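## Task

Fill the kit tray at the table's +y end with two U711 parts (catalogued at rack A, bay 3) and one U097 part (catalogued at rack B, bay 2). Racks A, B and C stand in a row along the table, with A farthest from the tray, and in every rack bay 1 is the bay farthest from the tray. One of the two catalogue locations is wrong, so trust the part numbers printed on the bins. Any bin that gets pushed must be returned to its own slot in its own rack, lying flat behind its shelf lip, or the task fails. Parts that stay put only because the robot is holding them do not count. Finish by opening the gripper and moving it away.

## Robot and tools

Robot: one six-joint arm with a parallel gripper, riding on a carriage that runs along a floor rail. The arm base sits at x = 0, y = rail position_m, z = 0.03 m and faces +x. Scene frame: fixed to the table, table top at z = 0, +z up, rail along y at x = 0. The table starts at x = 0.31 m. The tray is at the +y end; racks line up along y.

Gripper geometry: fingers point along the gripper's +z axis and close along its y axis. The reported end_effector_position is the point between the pads when closed; closed fingertips stick out about 33 mm past it, open ones about 9 mm. Closing moves the tips roughly 24 mm further from the arm, so keep that clearance above surfaces.

Tool execute_actions takes {"actions": [...]}, run in sequence. Each action is an object with any of: rows, steps, until, rail. An empty list just returns the current state and images.
- rows: 1 to 15 rows; each row lasts one control step (1/30 s) and holds exactly 9 numbers, each in [-1, 1], ordered dx, dy, dz, rx, ry, rz, position, force_limit, speed. The first six are an offset, not a pose: they are expressed in the gripper's own axes and measured from the gripper pose measured when the action began (for a call's first action, the last pose reported). Every row is relative to that same start, not to the previous row. Scale: 1.0 = 0.6 m for dx/dy/dz and 180 degrees for rx/ry/rz, which form one rotation vector. Per step the command is clipped to 70 mm and 16 degrees from the current pose. For gentle motion ramp the offset, e.g. add 0.01 per row (6 mm per step). position is an absolute finger command: +1 fully open (140 mm), about -0.8 pads touching, -1 close until blocked. force_limit: -1 about 14 N, 0 about 60 N, +1 about 107 N. speed: finger speed, -1 about 30 mm/s, 0 about 140, +1 about 250.
- steps: 1 to 450, default 15, no fewer than the row count. After the last row the arm keeps heading for that row's target and the gripper keeps its command; give long moves enough steps, and if a move is cut short, send the remainder in the next action rather than relying on a hold.
- rail: {"position_m": -2 to 2} is an absolute carriage target in metres along y; {"speed_m_s": 0.01 to 1} sets top speed (starts at 1, persists); {"stop": true} alone halts it. Acceleration/braking is 2 m/s2. Rows never move the carriage, but while it drives the arm's target travels with it. After sending position_m, wait with {"steps": n, "until": {"rail": {"position_status": ["!=", "moving"]}}} and let it arrive (within 1.4 mm) before aiming at scene points or ending the scene.
- until: stops the action at the first step where all conditions hold (it does not stop motion). Rail fields can be tested with [op, value], op one of =, !=, <, <=, >, >=; numbers need an op. {"all": {"status": "ended"}} holds once nothing reads moving; {"any": {"status": "ended"}} holds once some motion active in this action finishes.
Any out-of-range value or unknown name rejects the whole call before motion.

Results: end_effector_position (m) and end_effector_quat_wxyz, velocities, joint positions/velocities in the order rail, waist, shoulder, elbow, forearm roll, wrist pitch, wrist roll; Hand target = the pose being driven to. The printed hand position can be off, more so at long reach. "pose unreachable" means the clearance check altered or blocked the target; the arm then rests but later actions still run. object_status: 0 moving, 1 blocked while opening, 2 blocked while closing (a grasp; check for this), 3 reached target or pads met. position_measured is in counts: 3 open, 230 pads together, not linear. To squeeze harder while gripping, raise force_limit and change position slightly (-1 to -0.98). Rail results: position_m, position_status (moving, done, contact_stop, time_out, stopped, stopped_with_arm) and position_answer (taken / not_taken, the latter meaning resend). After contact_stop re-read the position once settled; after time_out look for an obstruction; after stopped_with_arm send rows the arm can follow, then resend position_m.

Faults: if a joint's contact torque hits its limit (waist 306, shoulder 306, elbow 144, forearm roll, wrist pitch and wrist roll 40.5 N m; held weight counts) or any external force reaches 144 N, the arm stops 10 s and the rest of the call is dropped. Holding loads heats motors; MOTOR HOT warns, OVER-TEMPERATURE FAULT brakes the arm. Avoid drops, slams, hard pushes, and anything leaving the table. Parts may occasionally be tugged or loose items nudged.

zoom_image: {"camera": "cam_low" or "cam_wrist", "region": [x0, y0, x1, y1]} in pixels of that camera's latest image, top-left origin, at most 504 by 504. cam_low is a fixed 672x504 view; cam_wrist is a 616x616 fisheye on the hand. Calibrations are given and may be off by a few degrees/millimetres.

finished_scene: {"scene": n} ends the current scene irreversibly after the last command has been held and reports success. The simulation keeps running while you think, with the robot holding its last command.

Each tool is called after "Call:" in YAML: its name, and indented under it one key for each argument.

## Session

Call:
execute_actions:
  actions: []

Scene clock: 0.00 s.
end_effector_position=(+0.6342, -1.8632, +0.1009) position_measured=3 object_status=3 end_effector_quat_wxyz=(+0.212, +0.450, +0.858, -0.128) end_effector_velocity=(+0.000, +0.000, +0.000) end_effector_angular_velocity=(+0.000, +0.000, +0.000)
Joint positions: [-0.931 -1.001  0.816  1.15  -0.017  0.676 -1.595]
Joint velocities: [0. 0. 0. 0. 0. 0. 0.]
Hand target: +0.634, -1.863, +0.101; +0.212, +0.450, +0.858, -0.128
rail: position_m=-0.931 position_m_goal=-0.931 speed_m_s=1.00 position_status=done position_answer=taken refusals=0
camera_calibration (this result's frames):
cam_wrist: T_world_to_cam=[[0.859419, 0.511263, 0.00302856, 0.412443], [0.309847, -0.525538, 0.792341, -1.2606], [0.406686, -0.680014, -0.610071, -1.28059], [0, 0, 0, 1]] pos_world=[0.556931, -1.74418, 0.216325]

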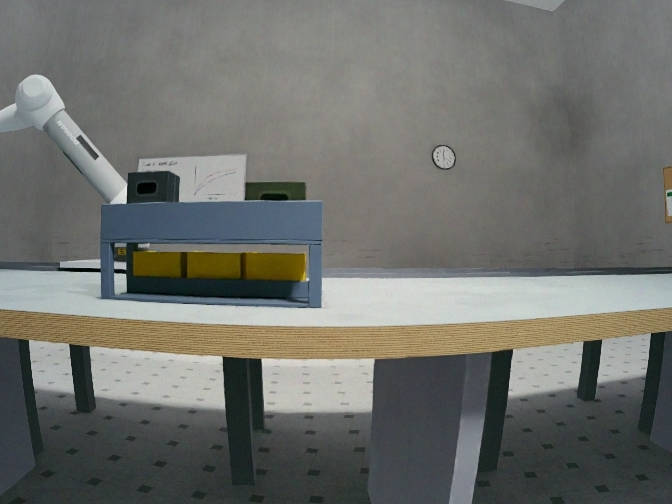

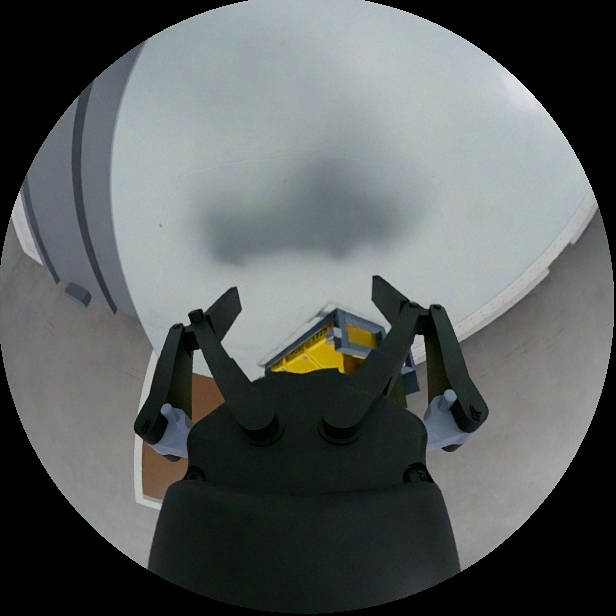

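Call:
execute_actions:
  actions: []

Scene clock: 26.40 s.
end_effector_position=(+0.6342, -1.8632, +0.1009) position_measured=3 object_status=3 end_effector_quat_wxyz=(+0.212, +0.450, +0.858, -0.128) end_effector_velocity=(-0.000, +0.000, -0.000) end_effector_angular_velocity=(+0.000, +0.000, +0.000)
Joint positions: [-0.931 -1.001  0.816  1.15  -0.017  0.676 -1.595]
Joint velocities: [ 0. -0. -0.  0. -0.  0. -0.]
Hand target: +0.634, -1.863, +0.101; +0.212, +0.450, +0.858, -0.128
rail: position_m=-0.931 position_m_goal=-0.931 speed_m_s=1.00 position_status=done position_answer=taken refusals=0
camera_calibration (this result's frames):
cam_wrist: T_world_to_cam=[[0.859419, 0.511263, 0.00302859, 0.412442], [0.309847, -0.525539, 0.792341, -1.2606], [0.406686, -0.680014, -0.610071, -1.28059], [0, 0, 0, 1]] pos_world=[0.556931, -1.74418, 0.216325]

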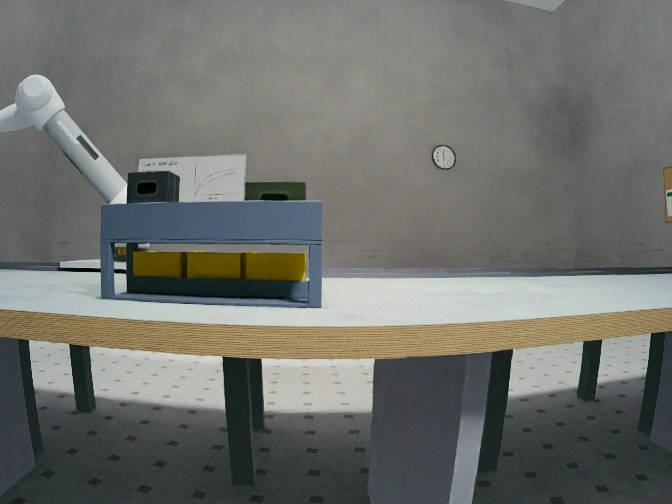

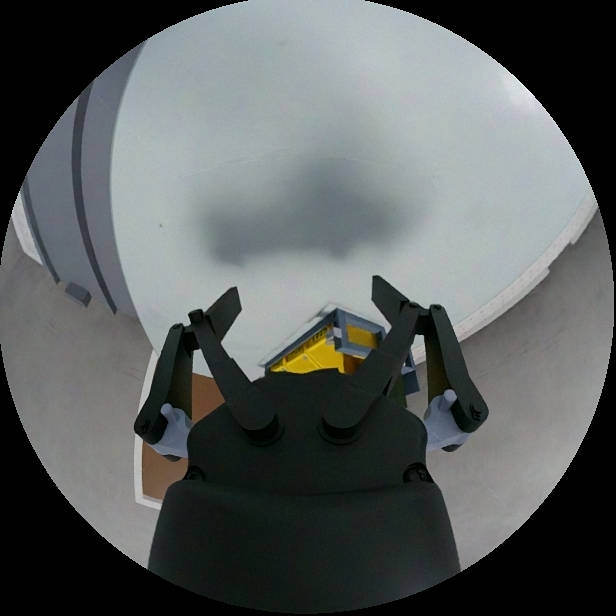

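Call:
execute_actions:
  actions:
    - {"rows":[[0.05,0.03,-0.06,0.01,0.03,0.03,-0.4,0,0],[0.1,0.07,-0.1,0.02,0.06,0.07,-0.4,0,0],[0.2,0.14,-0.16,0.03,0.1,0.12,-0.4,0,0],[0.983,0.697,-0.615,0.039,0.157,0.188,-0.4,0,0]],"steps":25}
    - {"rail":{"position_m":-2.0},"steps":90,"until":{"rail":{"position_status":["!=","moving"]}}}

Scene clock: 49.27 s.
end_effector_position=(+0.6173, -2.6962, +0.1154) position_measured=179 object_status=3 end_effector_quat_wxyz=(+0.000, +0.706, +0.708, +0.000) end_effector_velocity=(+0.010, +0.009, +0.001) end_effector_angular_velocity=(-0.000, -0.000, +0.015)
Joint positions: [-2.    -0.883  0.718  1.221  0.001  1.202 -0.885]
Joint velocities: [ 0.     0.015 -0.001 -0.     0.    -0.    -0.   ]
Hand target: +0.617, -2.696, +0.115; +0.000, +0.706, +0.708, +0.000
Off the commanded pose: 0.575 m, 0 deg.
rail: position_m=-2.000 position_m_goal=-2.000 speed_m_s=1.00 position_status=done position_answer=taken refusals=0
The robot is now too far from its last target to be sent on to it, so it has given that target up until you send rows again.
camera_calibration (this result's frames):
cam_wrist: T_world_to_cam=[[0.99778, -0.0665702, -0.00181203, -0.789934], [-0.0602284, -0.913669, 0.401972, -2.4776], [-0.028415, -0.400971, -0.91565, -0.77508], [0, 0, 0, 1]] pos_world=[0.616934, -2.62708, 0.284795]

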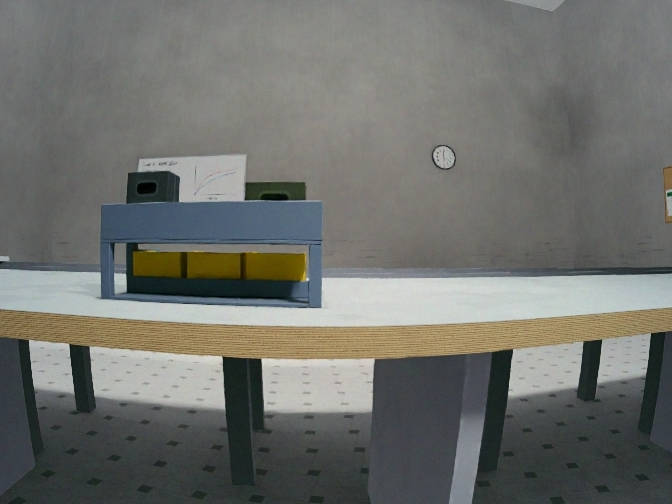

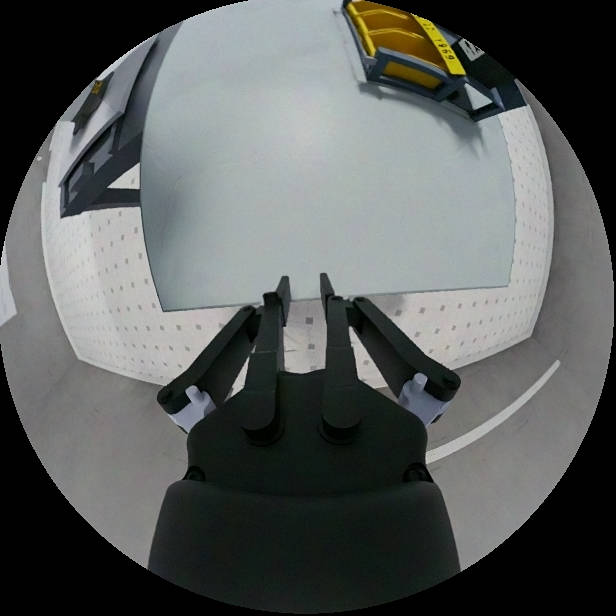

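Call:
execute_actions:
  actions:
    - {"rows":[[0.8,-0.04,0,0,0,0,-0.4,0,0]],"steps":60}

Call:
zoom_image:
  camera: "cam_wrist"
  region: [330,40,616,340]

Scene clock: 56.13 s.
end_effector_position=(+0.5928, -2.2162, +0.1157) position_measured=179 object_status=3 end_effector_quat_wxyz=(+0.000, +0.706, +0.708, +0.000) end_effector_velocity=(+0.000, -0.000, +0.000) end_effector_angular_velocity=(-0.000, -0.000, +0.000)
Joint positions: [-2.    -0.405  0.29   1.909  0.001  0.942 -0.407]
Joint velocities: [ 0.  0. -0. -0.  0.  0. -0.]
Hand target: +0.593, -2.216, +0.116; +0.000, +0.706, +0.708, +0.000
Off the commanded pose: 0.000 m, 0 deg.
rail: position_m=-2.000 position_m_goal=-2.000 speed_m_s=1.00 position_status=done position_answer=taken refusals=0
camera_calibration (this result's frames):
cam_wrist: T_world_to_cam=[[0.997793, -0.0663864, -0.00138683, -0.733182], [-0.0602323, -0.913692, 0.40192, -2.04066], [-0.0279491, -0.400949, -0.915674, -0.583289], [0, 0, 0, 1]] pos_world=[0.592348, -2.14707, 0.285061]

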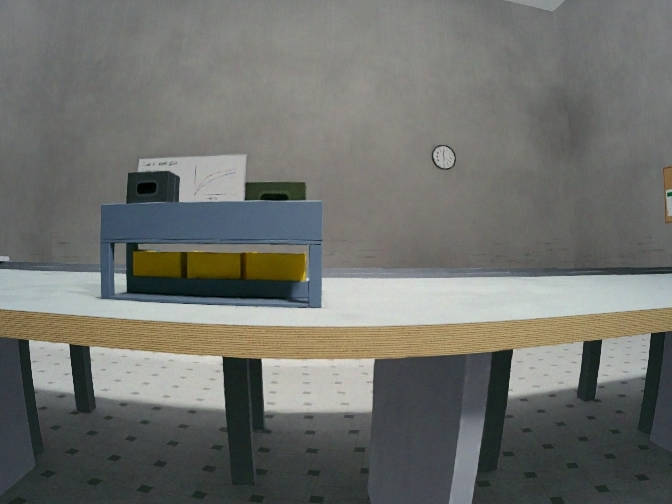

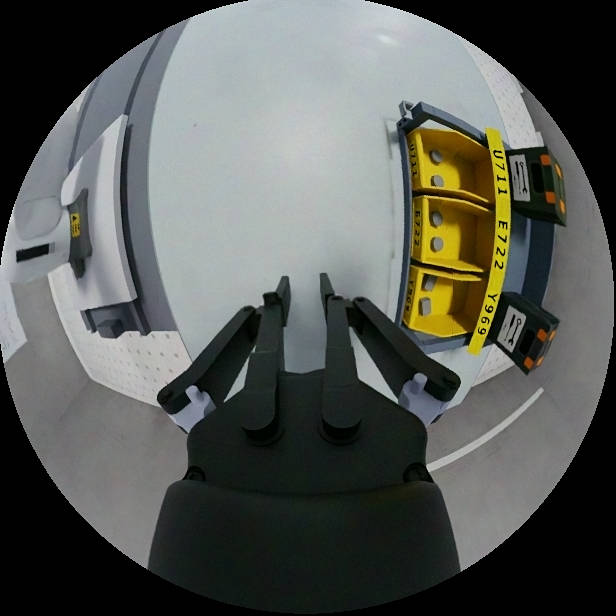

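Region (330, 40, 616, 340) of cam_wrist's 616x616 image, scaled by 1.680, with more detail than that image has; it fills the left 480 columns of this view, and the rest is white.

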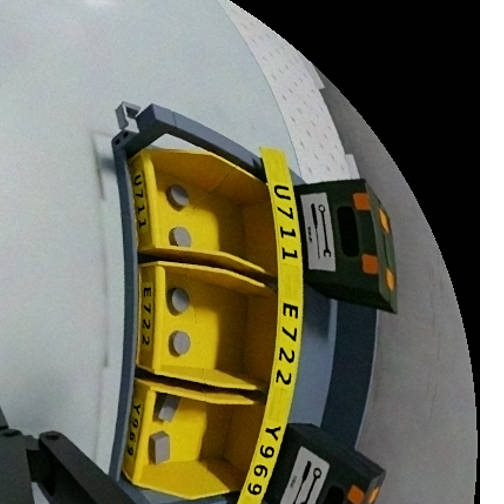

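Call:
execute_actions:
  actions:
    - {"rows":[[0.1,0.08,0,0,0,0,-0.4,0,0],[0.252,0.2,0,0,0,0,-0.4,0,0]],"steps":18}
    - {"rows":[[0.0,0.145,0.02,0,0,0,-0.4,0,0]],"steps":22}

Call:
zoom_image:
  camera: "cam_wrist"
  region: [210,180,410,360]

Scene clock: 74.03 s.
end_effector_position=(+0.7993, -2.0653, +0.1042) position_measured=179 object_status=3 end_effector_quat_wxyz=(+0.000, +0.706, +0.708, +0.001) end_effector_velocity=(+0.000, -0.000, -0.000) end_effector_angular_velocity=(-0.000, -0.000, -0.000)
Joint positions: [-2.    -0.125  0.535  1.558  0.001  1.047 -0.127]
Joint velocities: [ 0. -0.  0. -0. -0.  0.  0.]
Hand target: +0.799, -2.065, +0.104; +0.000, +0.706, +0.708, +0.001
Off the commanded pose: 0.000 m, 0 deg.
rail: position_m=-2.000 position_m_goal=-2.000 speed_m_s=1.00 position_status=done position_answer=taken refusals=0
camera_calibration (this result's frames):
cam_wrist: T_world_to_cam=[[0.997798, -0.0663181, -0.000844864, -0.929123], [-0.0603955, -0.913806, 0.401636, -1.88587], [-0.0274078, -0.4007, -0.915799, -0.527432], [0, 0, 0, 1]] pos_world=[0.798723, -1.99628, 0.273626]

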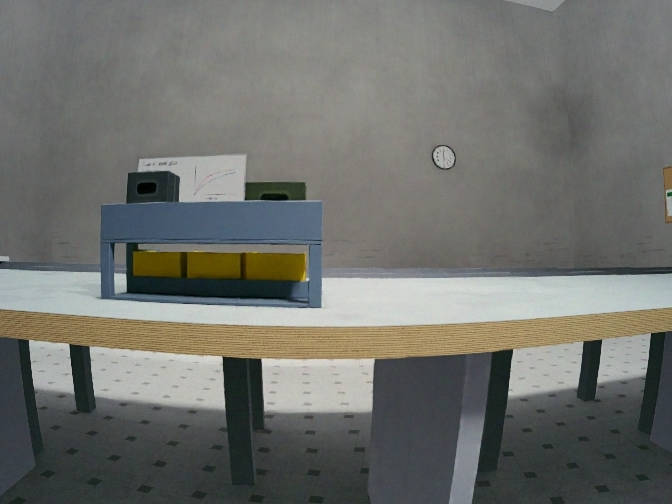

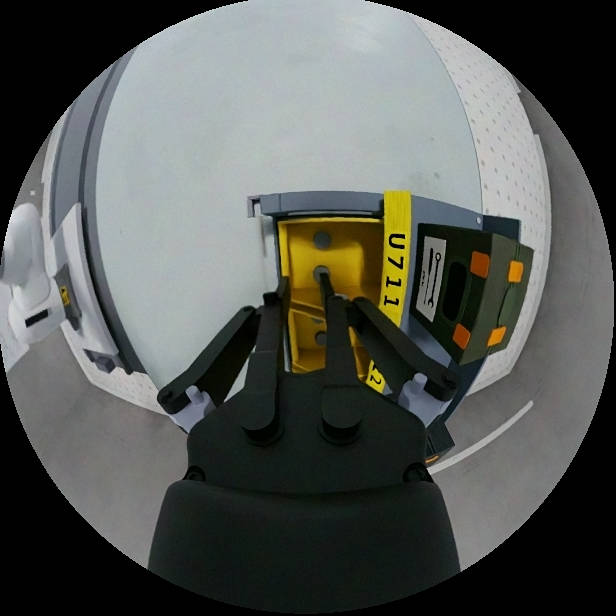

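Region (210, 180, 410, 360) of cam_wrist's 616x616 image, scaled by 2.520, with more detail than that image has; it fills the top 454 rows of this view, and the rest is white.

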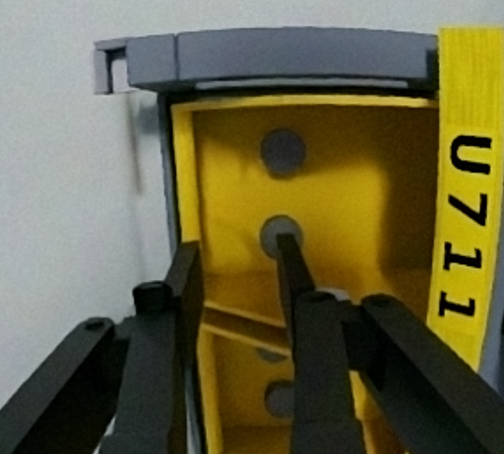

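Call:
execute_actions:
  actions:
    - {"rows":[[0.011,0.04,0,0,0,0,-0.4,0,0]],"steps":8}
    - {"rows":[[0,0,0.02,0,0,0,-0.4,0,0],[0,0,0.045,0,0,0,-0.4,0,0]],"steps":12}

Call:
zoom_image:
  camera: "cam_wrist"
  region: [210,180,410,360]

Scene clock: 82.03 s.
end_effector_position=(+0.8231, -2.0587, +0.0774) position_measured=179 object_status=3 end_effector_quat_wxyz=(+0.000, +0.706, +0.708, +0.001) end_effector_velocity=(-0.000, +0.000, -0.001) end_effector_angular_velocity=(+0.000, +0.000, -0.000)
Joint positions: [-2.    -0.113  0.59   1.522  0.001  1.028 -0.116]
Joint velocities: [ 0.    -0.     0.001  0.001  0.    -0.001 -0.   ]
Hand target: +0.823, -2.059, +0.077; +0.000, +0.706, +0.708, +0.001
Off the commanded pose: 0.000 m, 0 deg.
rail: position_m=-2.000 position_m_goal=-2.000 speed_m_s=1.00 position_status=done position_answer=taken refusals=0
camera_calibration (this result's frames):
cam_wrist: T_world_to_cam=[[0.997793, -0.0663917, -0.000625765, -0.952647], [-0.0605524, -0.913821, 0.401578, -1.86751], [-0.0272332, -0.400654, -0.915825, -0.548733], [0, 0, 0, 1]] pos_world=[0.822519, -1.98967, 0.246809]

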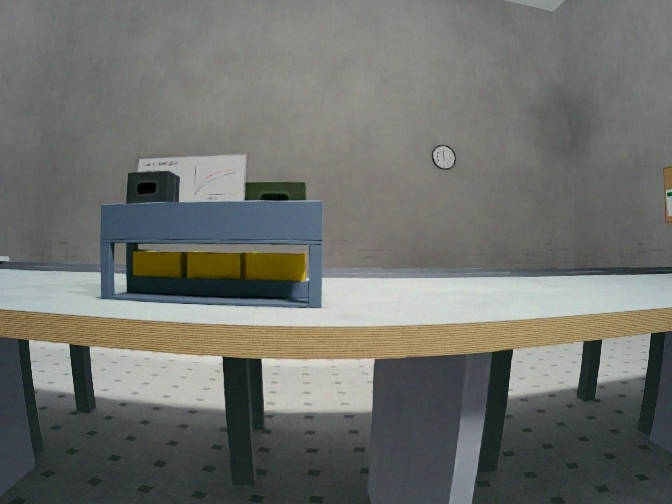

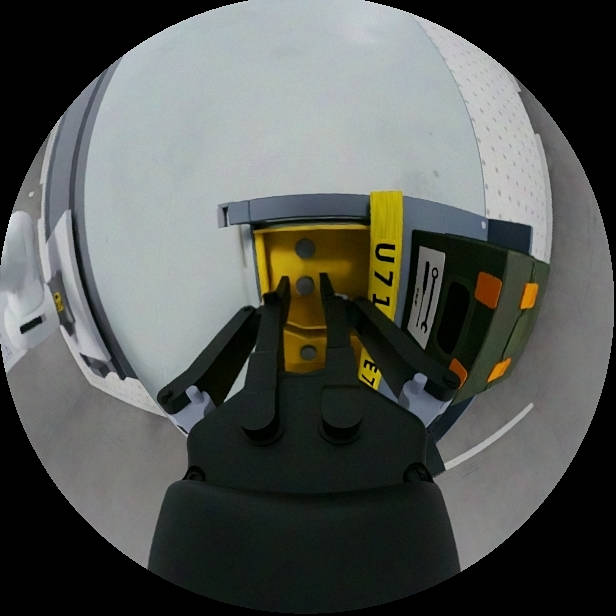

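Region (210, 180, 410, 360) of cam_wrist's 616x616 image, scaled by 2.520, with more detail than that image has; it fills the top 454 rows of this view, and the rest is white.

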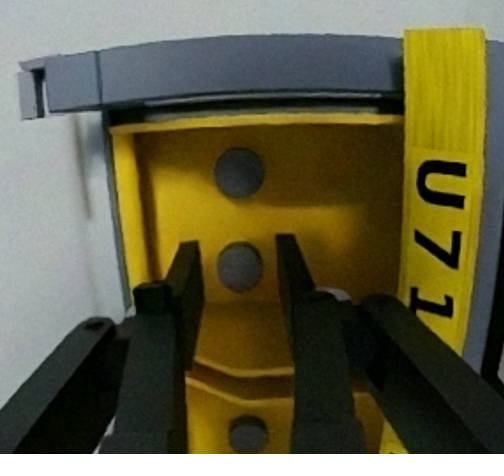

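Call:
execute_actions:
  actions:
    - {"rows":[[-0.002,0.001,0.01,0,0,0,-0.4,0,0],[-0.003,0.001,0.02,0,0,0,-0.4,0,0],[-0.003,0.001,0.03,0,0,0,-0.4,0,0],[-0.003,0.001,0.04,0,0,0,-0.4,0,0],[-0.003,0.001,0.046,0,0,0,-0.4,0,0]],"steps":14}
    - {"rows":[[0,0,0,0,0,0,-1,-0.3,-0.8]],"steps":20}
    - {"rows":[[0,0,-0.02,0,0,0,-1,-0.3,-0.8],[0,0,-0.05,0,0,0,-1,-0.3,-0.8],[0,-0.01,-0.13,0,0,0,-1,-0.3,-0.8]],"steps":16}

Scene clock: 93.57 s.
end_effector_position=(+0.8176, -2.0606, +0.1277) position_measured=200 object_status=2 end_effector_quat_wxyz=(+0.000, +0.706, +0.708, +0.001) end_effector_velocity=(+0.000, -0.000, +0.001) end_effector_angular_velocity=(-0.000, -0.001, +0.000)
Joint positions: [-2.    -0.116  0.543  1.498  0.001  1.099 -0.119]
Joint velocities: [ 0.    -0.    -0.001 -0.001 -0.     0.001 -0.   ]
Hand target: +0.818, -2.061, +0.128; +0.000, +0.706, +0.708, +0.001
Off the commanded pose: 0.000 m, 0 deg.
rail: position_m=-2.000 position_m_goal=-2.000 speed_m_s=1.00 position_status=done position_answer=taken refusals=0
camera_calibration (this result's frames):
cam_wrist: T_world_to_cam=[[0.997789, -0.0664572, -0.000668485, -0.947385], [-0.060595, -0.913814, 0.401587, -1.88971], [-0.0272992, -0.400658, -0.915821, -0.503516], [0, 0, 0, 1]] pos_world=[0.817038, -1.99154, 0.297118]

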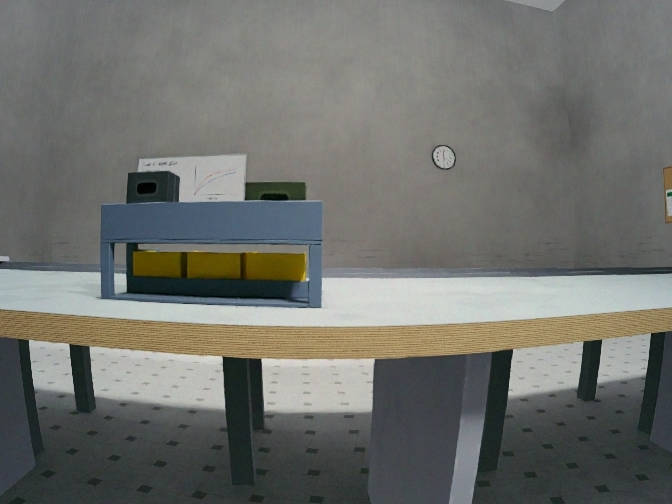

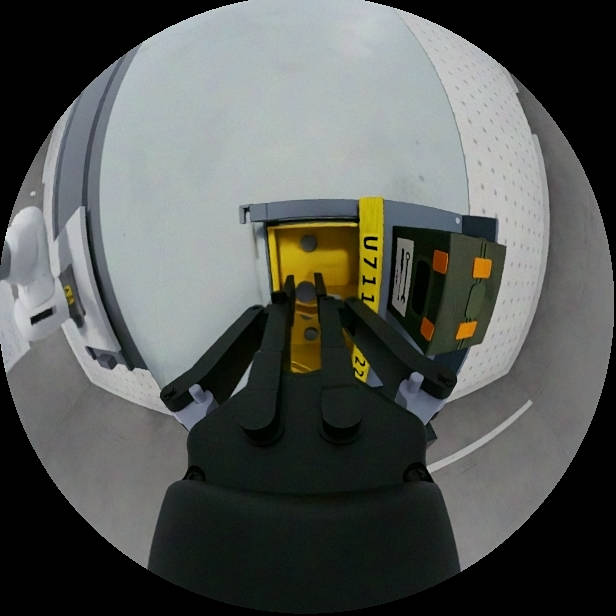

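Call:
execute_actions:
  actions:
    - {"rows":[[0,-0.05,0,0,0,0,-1,-0.3,-0.8],[0,-0.1,0,0,0,0,-1,-0.3,-0.8],[0,-0.35,-0.01,0,0,0,-1,-0.3,-0.8]],"steps":24}
    - {"rail":{"position_m":-0.45},"steps":90,"until":{"rail":{"position_status":["!=","moving"]}}}

Call:
zoom_image:
  camera: "cam_wrist"
  region: [330,40,616,380]

Scene clock: 103.63 s.
end_effector_position=(+0.6074, -0.5101, +0.1332) position_measured=200 object_status=2 end_effector_quat_wxyz=(+0.000, +0.706, +0.708, +0.001) end_effector_velocity=(-0.000, +0.009, -0.000) end_effector_angular_velocity=(-0.001, +0.000, +0.000)
Joint positions: [-0.45  -0.156  0.244  1.933  0.001  0.963 -0.159]
Joint velocities: [ 0.009 -0.     0.     0.    -0.001  0.     0.   ]
Hand target: +0.607, -0.511, +0.133; +0.000, +0.706, +0.708, +0.001
Off the commanded pose: 0.000 m, 0 deg.
rail: position_m=-0.450 position_m_goal=-0.450 speed_m_s=1.00 position_status=done position_answer=taken refusals=0
camera_calibration (this result's frames):
cam_wrist: T_world_to_cam=[[0.997795, -0.0663607, -0.000706664, -0.634612], [-0.0604924, -0.913836, 0.401551, -0.487886], [-0.027293, -0.400623, -0.915836, 0.11701], [0, 0, 0, 1]] pos_world=[0.606893, -0.441084, 0.302625]

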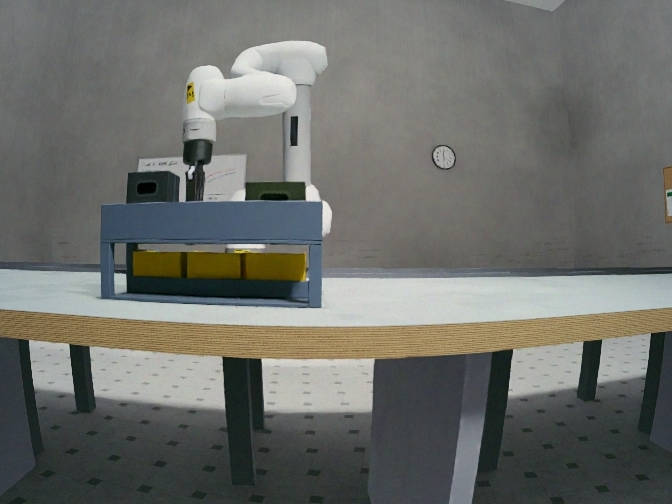

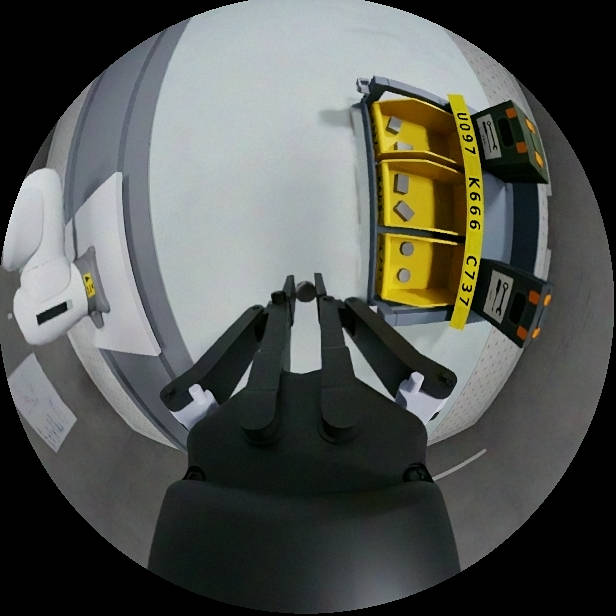

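Region (330, 40, 616, 380) of cam_wrist's 616x616 image, scaled by 1.482, with more detail than that image has; it fills the left 424 columns of this view, and the rest is white.

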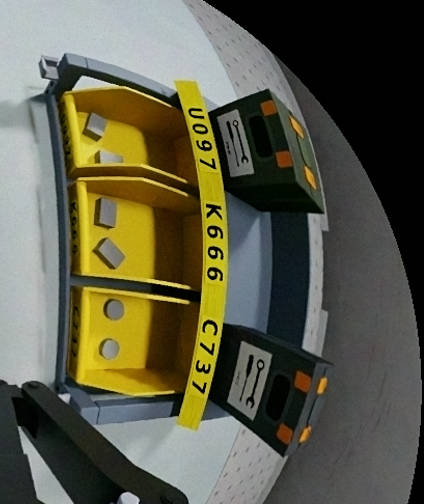

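Call:
execute_actions:
  actions:
    - {"rail":{"position_m":2.0},"rows":[[0.05,0,0,0,0,0,-1,-0.3,-0.8]],"steps":120,"until":{"rail":{"position_status":["!=","moving"]}}}

Scene clock: 114.13 s.
end_effector_position=(+0.6074, +1.9692, +0.1332) position_measured=200 object_status=2 end_effector_quat_wxyz=(+0.000, +0.706, +0.708, +0.001) end_effector_velocity=(-0.000, -0.004, +0.000) end_effector_angular_velocity=(-0.002, +0.000, -0.004)
Joint positions: [ 2.    -0.108  0.24   1.938  0.001  0.962 -0.11 ]
Joint velocities: [ 0.    -0.006  0.    -0.    -0.003 -0.    -0.   ]
Hand target: +0.607, +1.969, +0.133; +0.000, +0.706, +0.708, +0.001
Off the commanded pose: 0.000 m, 0 deg.
rail: position_m=2.000 position_m_goal=2.000 speed_m_s=1.00 position_status=done position_answer=taken refusals=0
camera_calibration (this result's frames):
cam_wrist: T_world_to_cam=[[0.997799, -0.0663034, -0.000660342, -0.470199], [-0.0604588, -0.913844, 0.40154, 1.77777], [-0.0272269, -0.400617, -0.915841, 1.11026], [0, 0, 0, 1]] pos_world=[0.606876, 2.03822, 0.302664]

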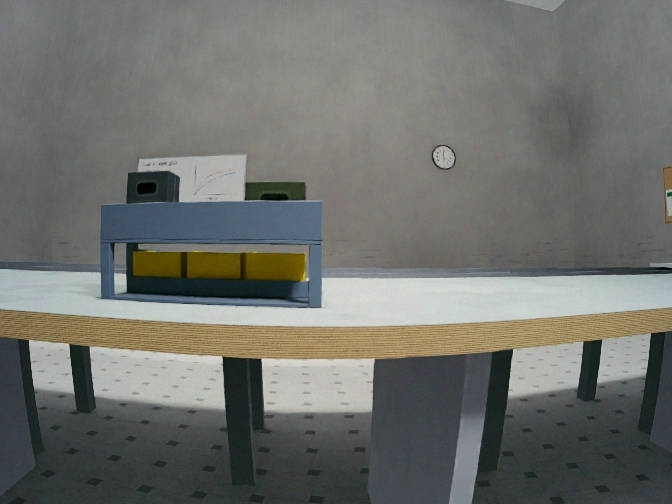

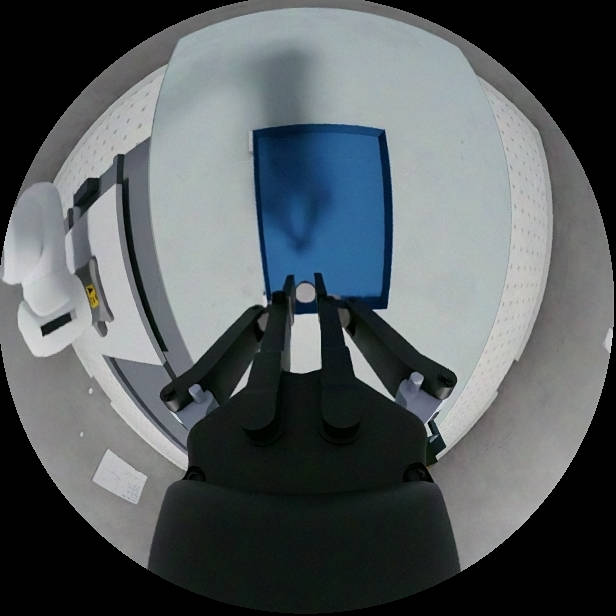

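Call:
execute_actions:
  actions:
    - {"rows":[[0.05,0,0.02,0,0,0,-1,-0.3,-0.8],[0.1,0,0.05,0,0,0,-1,-0.3,-0.8],[0.14,0,0.09,0,0,0,-1,-0.3,-0.8],[0.14,0,0.09,0,0,0,-1,-0.3,-0.8],[0.14,0,0.09,0,0,0,-1,-0.3,-0.8],[0.14,0,0.09,0,0,0,-1,-0.3,-0.8],[0.14,0,0.1,0,0,0,-1,-0.3,-0.8],[0.14,0,0.11,0,0,0,-1,-0.3,-0.8],[0.14,0,0.12,0,0,0,-1,-0.3,-0.8],[0.14,0,0.13,0,0,0,-1,-0.3,-0.8],[0.14,0,0.144,0,0,0,-1,-0.3,-0.8]],"steps":22}
    - {"rows":[[0,0,0,0,0,0,-0.4,-0.3,0]],"steps":9}
    - {"rows":[[0,0,-0.13,0,0,0,-0.4,-0.3,0]],"steps":12}
    - {"rail":{"position_m":-2.0},"rows":[[-0.112,0,0,0,0,0,-0.4,0,0]],"steps":170,"until":{"rail":{"position_status":["!=","moving"]}}}
    - {"rows":[[0,0.1,0,0,0,0,-0.4,0,0],[0,0.36,0,0,0,0,-0.4,0,0]],"steps":28}
    - {"rows":[[0,0,0.03,0,0,0,-0.4,0,0],[0,0,0.075,0,0,0,-0.4,0,0]],"steps":13}

Call:
zoom_image:
  camera: "cam_wrist"
  region: [210,180,410,360]

Scene clock: 137.93 s.
end_effector_position=(+0.8236, -2.0138, +0.0802) position_measured=179 object_status=3 end_effector_quat_wxyz=(+0.000, +0.706, +0.708, +0.001) end_effector_velocity=(-0.000, +0.000, -0.001) end_effector_angular_velocity=(+0.000, +0.001, -0.000)
Joint positions: [-2.    -0.059  0.585  1.524  0.001  1.031 -0.061]
Joint velocities: [ 0.     0.     0.001  0.001  0.    -0.001 -0.   ]
Hand target: +0.824, -2.014, +0.080; +0.000, +0.706, +0.708, +0.001
Off the commanded pose: 0.000 m, 0 deg.
rail: position_m=-2.000 position_m_goal=-2.000 speed_m_s=1.00 position_status=done position_answer=taken refusals=0
camera_calibration (this result's frames):
cam_wrist: T_world_to_cam=[[0.997792, -0.0664174, -0.000632237, -0.9502], [-0.0605757, -0.913854, 0.4015, -1.82759], [-0.0272444, -0.400575, -0.915859, -0.527957], [0, 0, 0, 1]] pos_world=[0.82301, -1.94475, 0.249644]

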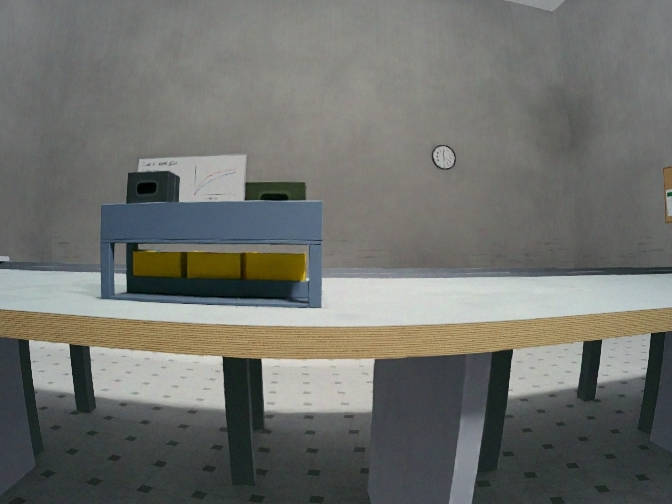

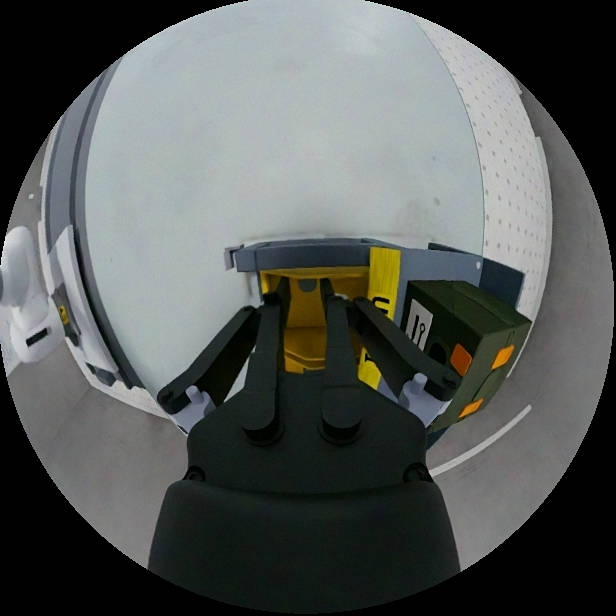

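Region (210, 180, 410, 360) of cam_wrist's 616x616 image, scaled by 2.520, with more detail than that image has; it fills the top 454 rows of this view, and the rest is white.

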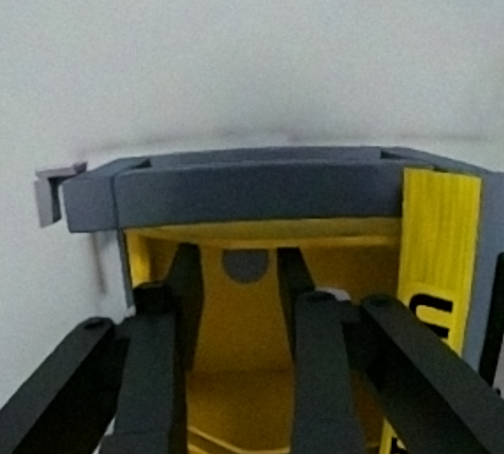

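Call:
execute_actions:
  actions:
    - {"rows":[[0,0.004,0.005,0,0,0,-0.4,0,0],[0,0.007,0.01,0,0,0,-0.4,0,0],[0,0.007,0.02,0,0,0,-0.4,0,0],[0,0.007,0.03,0,0,0,-0.4,0,0],[0,0.007,0.04,0,0,0,-0.4,0,0],[0,0.007,0.051,0,0,0,-0.4,0,0]],"steps":15}
    - {"rows":[[0,0,0,0,0,0,-1,-0.3,-0.8]],"steps":20}
    - {"rows":[[0,0,-0.02,0,0,0,-1,-0.3,-0.8],[0,0,-0.05,0,0,0,-1,-0.3,-0.8],[0,-0.015,-0.13,0,0,0,-1,-0.3,-0.8]],"steps":14}
    - {"rows":[[0,-0.05,0,0,0,0,-1,-0.3,-0.8],[0,-0.1,0,0,0,0,-1,-0.3,-0.8],[0,-0.35,-0.01,0,0,0,-1,-0.3,-0.8]],"steps":24}

Scene clock: 152.83 s.
end_effector_position=(+0.6086, -2.0139, +0.1330) position_measured=200 object_status=2 end_effector_quat_wxyz=(+0.000, +0.706, +0.708, +0.001) end_effector_velocity=(-0.001, +0.000, +0.000) end_effector_angular_velocity=(+0.000, -0.000, +0.000)
Joint positions: [-2.    -0.08   0.241  1.937  0.001  0.962 -0.082]
Joint velocities: [ 0.    -0.    -0.002  0.002  0.    -0.    -0.   ]
Hand target: +0.609, -2.014, +0.133; +0.000, +0.706, +0.708, +0.001
Off the commanded pose: 0.000 m, 0 deg.
rail: position_m=-2.000 position_m_goal=-2.000 speed_m_s=1.00 position_status=done position_answer=taken refusals=0
camera_calibration (this result's frames):
cam_wrist: T_world_to_cam=[[0.997792, -0.0664071, -0.000732178, -0.735688], [-0.060527, -0.913869, 0.401473, -1.86199], [-0.0273298, -0.400542, -0.915871, -0.485452], [0, 0, 0, 1]] pos_world=[0.608096, -1.94491, 0.302389]

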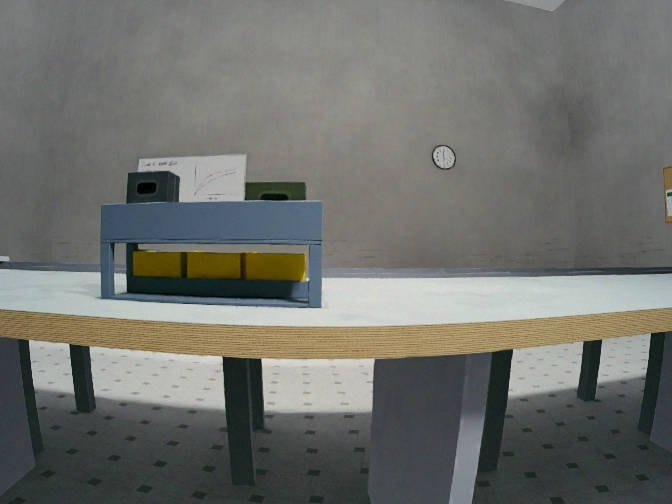

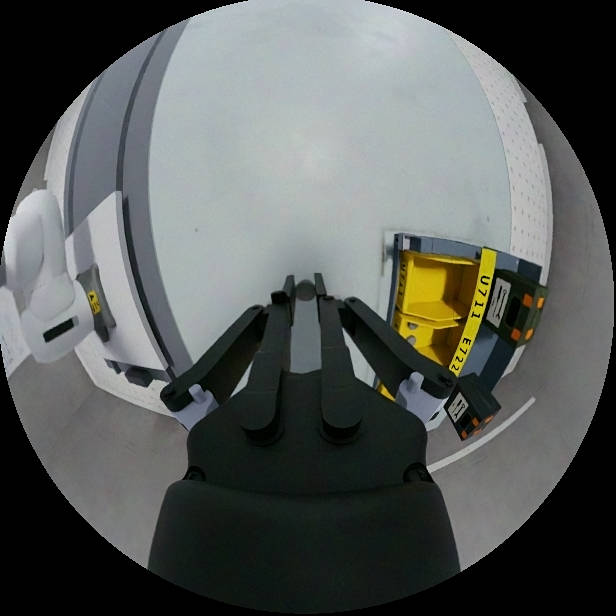

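Call:
execute_actions:
  actions:
    - {"rail":{"position_m":2.0},"rows":[[0.03,0,0,0,0,0,-1,-0.3,-0.8],[0.06,0,0,0,0,0,-1,-0.3,-0.8],[0.1,0,0,0,0,0,-1,-0.3,-0.8],[0.15,0,0,0,0,0,-1,-0.3,-0.8],[0.21,0,0,0,0,0,-1,-0.3,-0.8]],"steps":170,"until":{"rail":{"position_status":["!=","moving"]}}}
    - {"rows":[[0,0,0.02,0,0,0,-1,-0.3,-0.8],[0,0,0.04,0,0,0,-1,-0.3,-0.8],[0,0,0.06,0,0,0,-1,-0.3,-0.8],[0,0,0.08,0,0,0,-1,-0.3,-0.8],[0,0,0.1,0,0,0,-1,-0.3,-0.8],[0,0,0.11,0,0,0,-1,-0.3,-0.8],[0,0,0.12,0,0,0,-1,-0.3,-0.8],[0,0,0.13,0,0,0,-1,-0.3,-0.8],[0,0,0.143,0,0,0,-1,-0.3,-0.8]],"steps":18}
    - {"rows":[[0,0,0,0,0,0,-0.4,-0.3,0]],"steps":9}
    - {"rows":[[0,0,-0.13,0,0,0,-0.4,-0.3,0]],"steps":12}
    - {"rail":{"position_m":-0.3},"rows":[[-0.125,0,0,0,0,0,-0.4,0,0]],"steps":170,"until":{"rail":{"position_status":["!=","moving"]}}}
    - {"rows":[[0,0.1,0,0,0,0,-0.4,0,0],[0,0.27,0.03,0,0,0,-0.4,0,0]],"steps":24}

Call:
zoom_image:
  camera: "cam_wrist"
  region: [210,180,410,360]

Scene clock: 186.00 s.
end_effector_position=(+0.7707, -0.2631, +0.1074) position_measured=179 object_status=3 end_effector_quat_wxyz=(+0.000, +0.706, +0.708, +0.001) end_effector_velocity=(+0.000, +0.000, -0.000) end_effector_angular_velocity=(-0.000, -0.000, -0.000)
Joint positions: [-0.3    0.003  0.49   1.625  0.001  1.025  0.001]
Joint velocities: [ 0.     0.     0.    -0.001 -0.     0.     0.   ]
Hand target: +0.771, -0.263, +0.107; +0.000, +0.706, +0.708, +0.001
Off the commanded pose: 0.000 m, 0 deg.
rail: position_m=-0.300 position_m_goal=-0.300 speed_m_s=1.00 position_status=done position_answer=taken refusals=0
camera_calibration (this result's frames):
cam_wrist: T_world_to_cam=[[0.997785, -0.0665105, -0.000771641, -0.781145], [-0.0606058, -0.913862, 0.401475, -0.24187], [-0.0274075, -0.40054, -0.915869, 0.196872], [0, 0, 0, 1]] pos_world=[0.770152, -0.194135, 0.276811]

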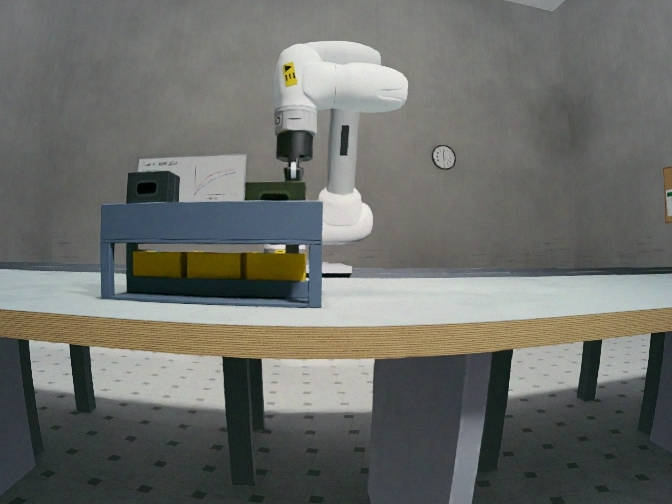

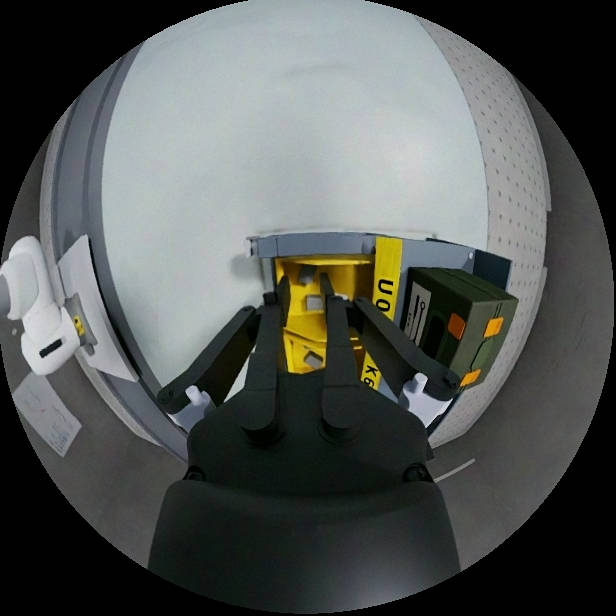

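Region (210, 180, 410, 360) of cam_wrist's 616x616 image, scaled by 2.520, with more detail than that image has; it fills the top 454 rows of this view, and the rest is white.

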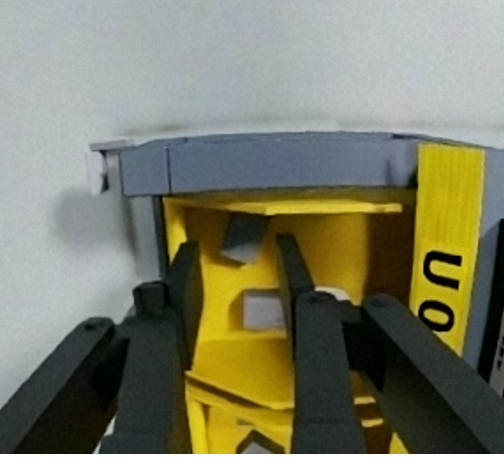

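Call:
execute_actions:
  actions:
    - {"rows":[[0.006,0.007,0.01,0,0,0.07,-0.4,0,0],[0.006,0.007,0.02,0,0,0.07,-0.4,0,0],[0.006,0.007,0.045,0,0,0.07,-0.4,0,0]],"steps":14}

Call:
zoom_image:
  camera: "cam_wrist"
  region: [210,180,410,360]

Scene clock: 193.67 s.
end_effector_position=(+0.7749, -0.2595, +0.0805) position_measured=179 object_status=3 end_effector_quat_wxyz=(+0.000, +0.780, +0.626, +0.001) end_effector_velocity=(+0.000, -0.000, -0.001) end_effector_angular_velocity=(-0.002, +0.000, -0.003)
Joint positions: [-0.3    0.008  0.52   1.634  0.001  0.986  0.225]
Joint velocities: [ 0.     0.001  0.001 -0.    -0.003 -0.001  0.005]
Hand target: +0.775, -0.259, +0.080; +0.000, +0.780, +0.626, +0.001
Off the commanded pose: 0.000 m, 0 deg.
rail: position_m=-0.300 position_m_goal=-0.300 speed_m_s=1.00 position_status=done position_answer=taken refusals=0
camera_calibration (this result's frames):
cam_wrist: T_world_to_cam=[[0.959295, -0.282403, -0.0010252, -0.811299], [-0.258305, -0.878891, 0.401035, -0.0651419], [-0.114155, -0.384447, -0.916062, 0.245233], [0, 0, 0, 1]] pos_world=[0.789443, -0.192087, 0.249941]

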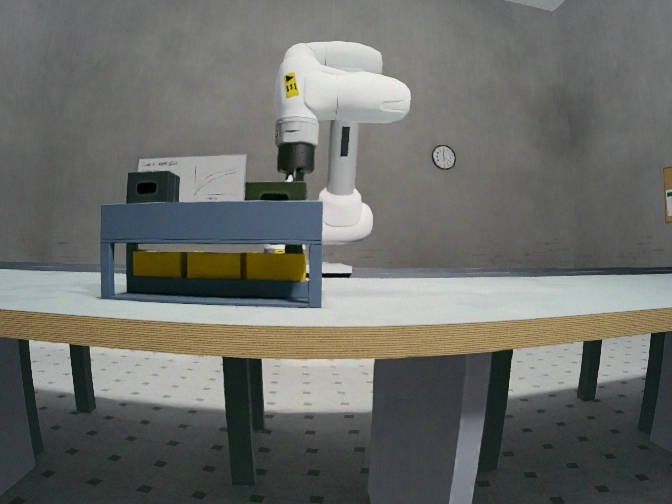

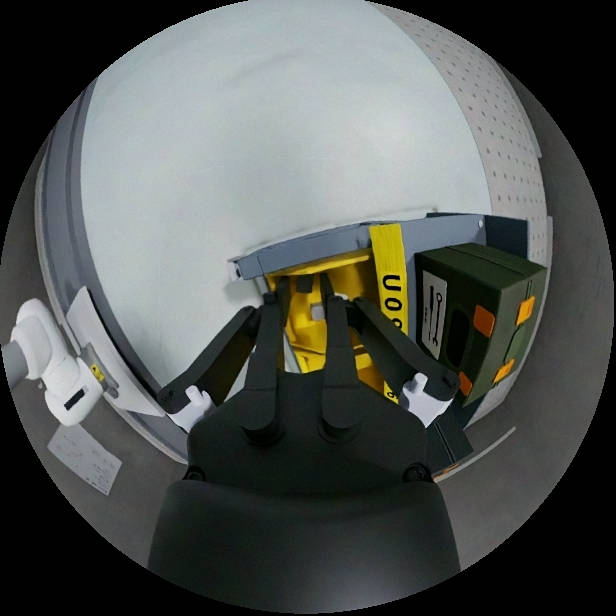

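Region (210, 180, 410, 360) of cam_wrist's 616x616 image, scaled by 2.520, with more detail than that image has; it fills the top 454 rows of this view, and the rest is white.

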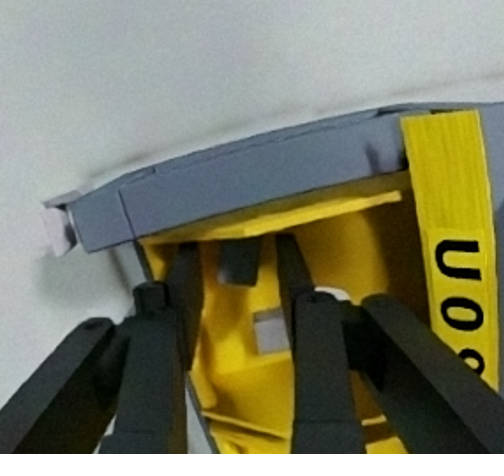

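Call:
execute_actions:
  actions:
    - {"rows":[[0,0.002,0.005,0,0,0,-0.44,0,0],[0,0.002,0.01,0,0,0,-0.44,0,0],[0,0.002,0.02,0,0,0,-0.44,0,0],[0,0.002,0.03,0,0,0,-0.44,0,0],[0,0.002,0.04,0,0,0,-0.44,0,0],[0,0.002,0.051,0,0,0,-0.44,0,0]],"steps":15}
    - {"rows":[[0,0,0,0,0,0,-1,-0.3,-0.8]],"steps":22}
    - {"rows":[[0,0,-0.02,0,0,0,-1,-0.3,-0.8],[0,0,-0.05,0,0,0,-1,-0.3,-0.8],[0,-0.015,-0.13,0,0,0,-1,-0.3,-0.8]],"steps":14}
    - {"rows":[[0,-0.05,0,0,0,0,-1,-0.3,-0.8],[0,-0.1,0,0,0,0,-1,-0.3,-0.8],[0,-0.26,-0.01,0,0,0,-1,-0.3,-0.8]],"steps":20}

Scene clock: 210.50 s.
end_effector_position=(+0.6150, -0.2240, +0.1334) position_measured=204 object_status=2 end_effector_quat_wxyz=(+0.000, +0.780, +0.626, +0.001) end_effector_velocity=(-0.001, +0.000, +0.001) end_effector_angular_velocity=(-0.000, -0.000, +0.000)
Joint positions: [-0.3    0.067  0.256  1.916  0.001  0.968  0.285]
Joint velocities: [ 0.     0.001 -0.002  0.002 -0.    -0.     0.001]
Hand target: +0.615, -0.224, +0.133; +0.000, +0.780, +0.626, +0.001
Off the commanded pose: 0.000 m, 0 deg.
rail: position_m=-0.300 position_m_goal=-0.300 speed_m_s=1.00 position_status=done position_answer=taken refusals=0
camera_calibration (this result's frames):
cam_wrist: T_world_to_cam=[[0.959283, -0.282443, -0.00109501, -0.64779], [-0.258321, -0.878909, 0.400984, -0.0964847], [-0.114218, -0.384375, -0.916084, 0.289173], [0, 0, 0, 1]] pos_world=[0.629519, -0.156615, 0.302886]

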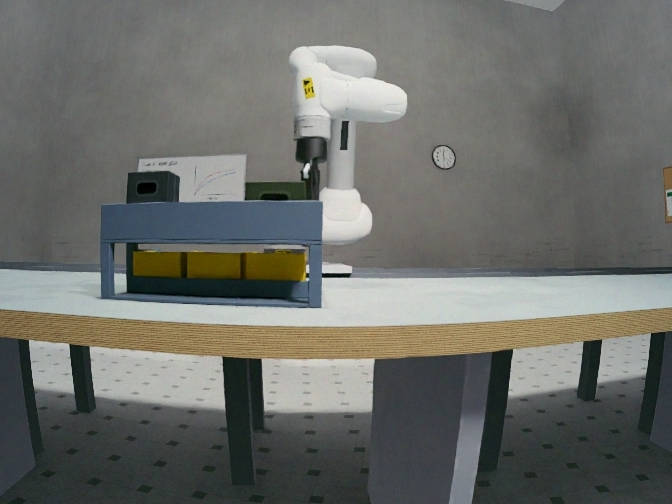

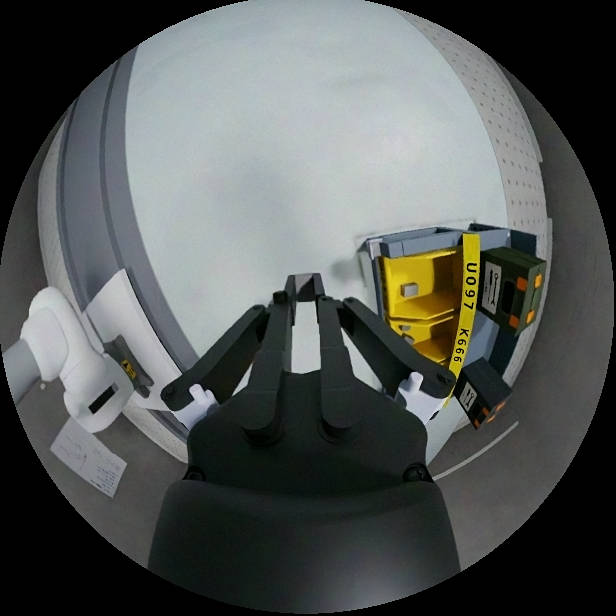

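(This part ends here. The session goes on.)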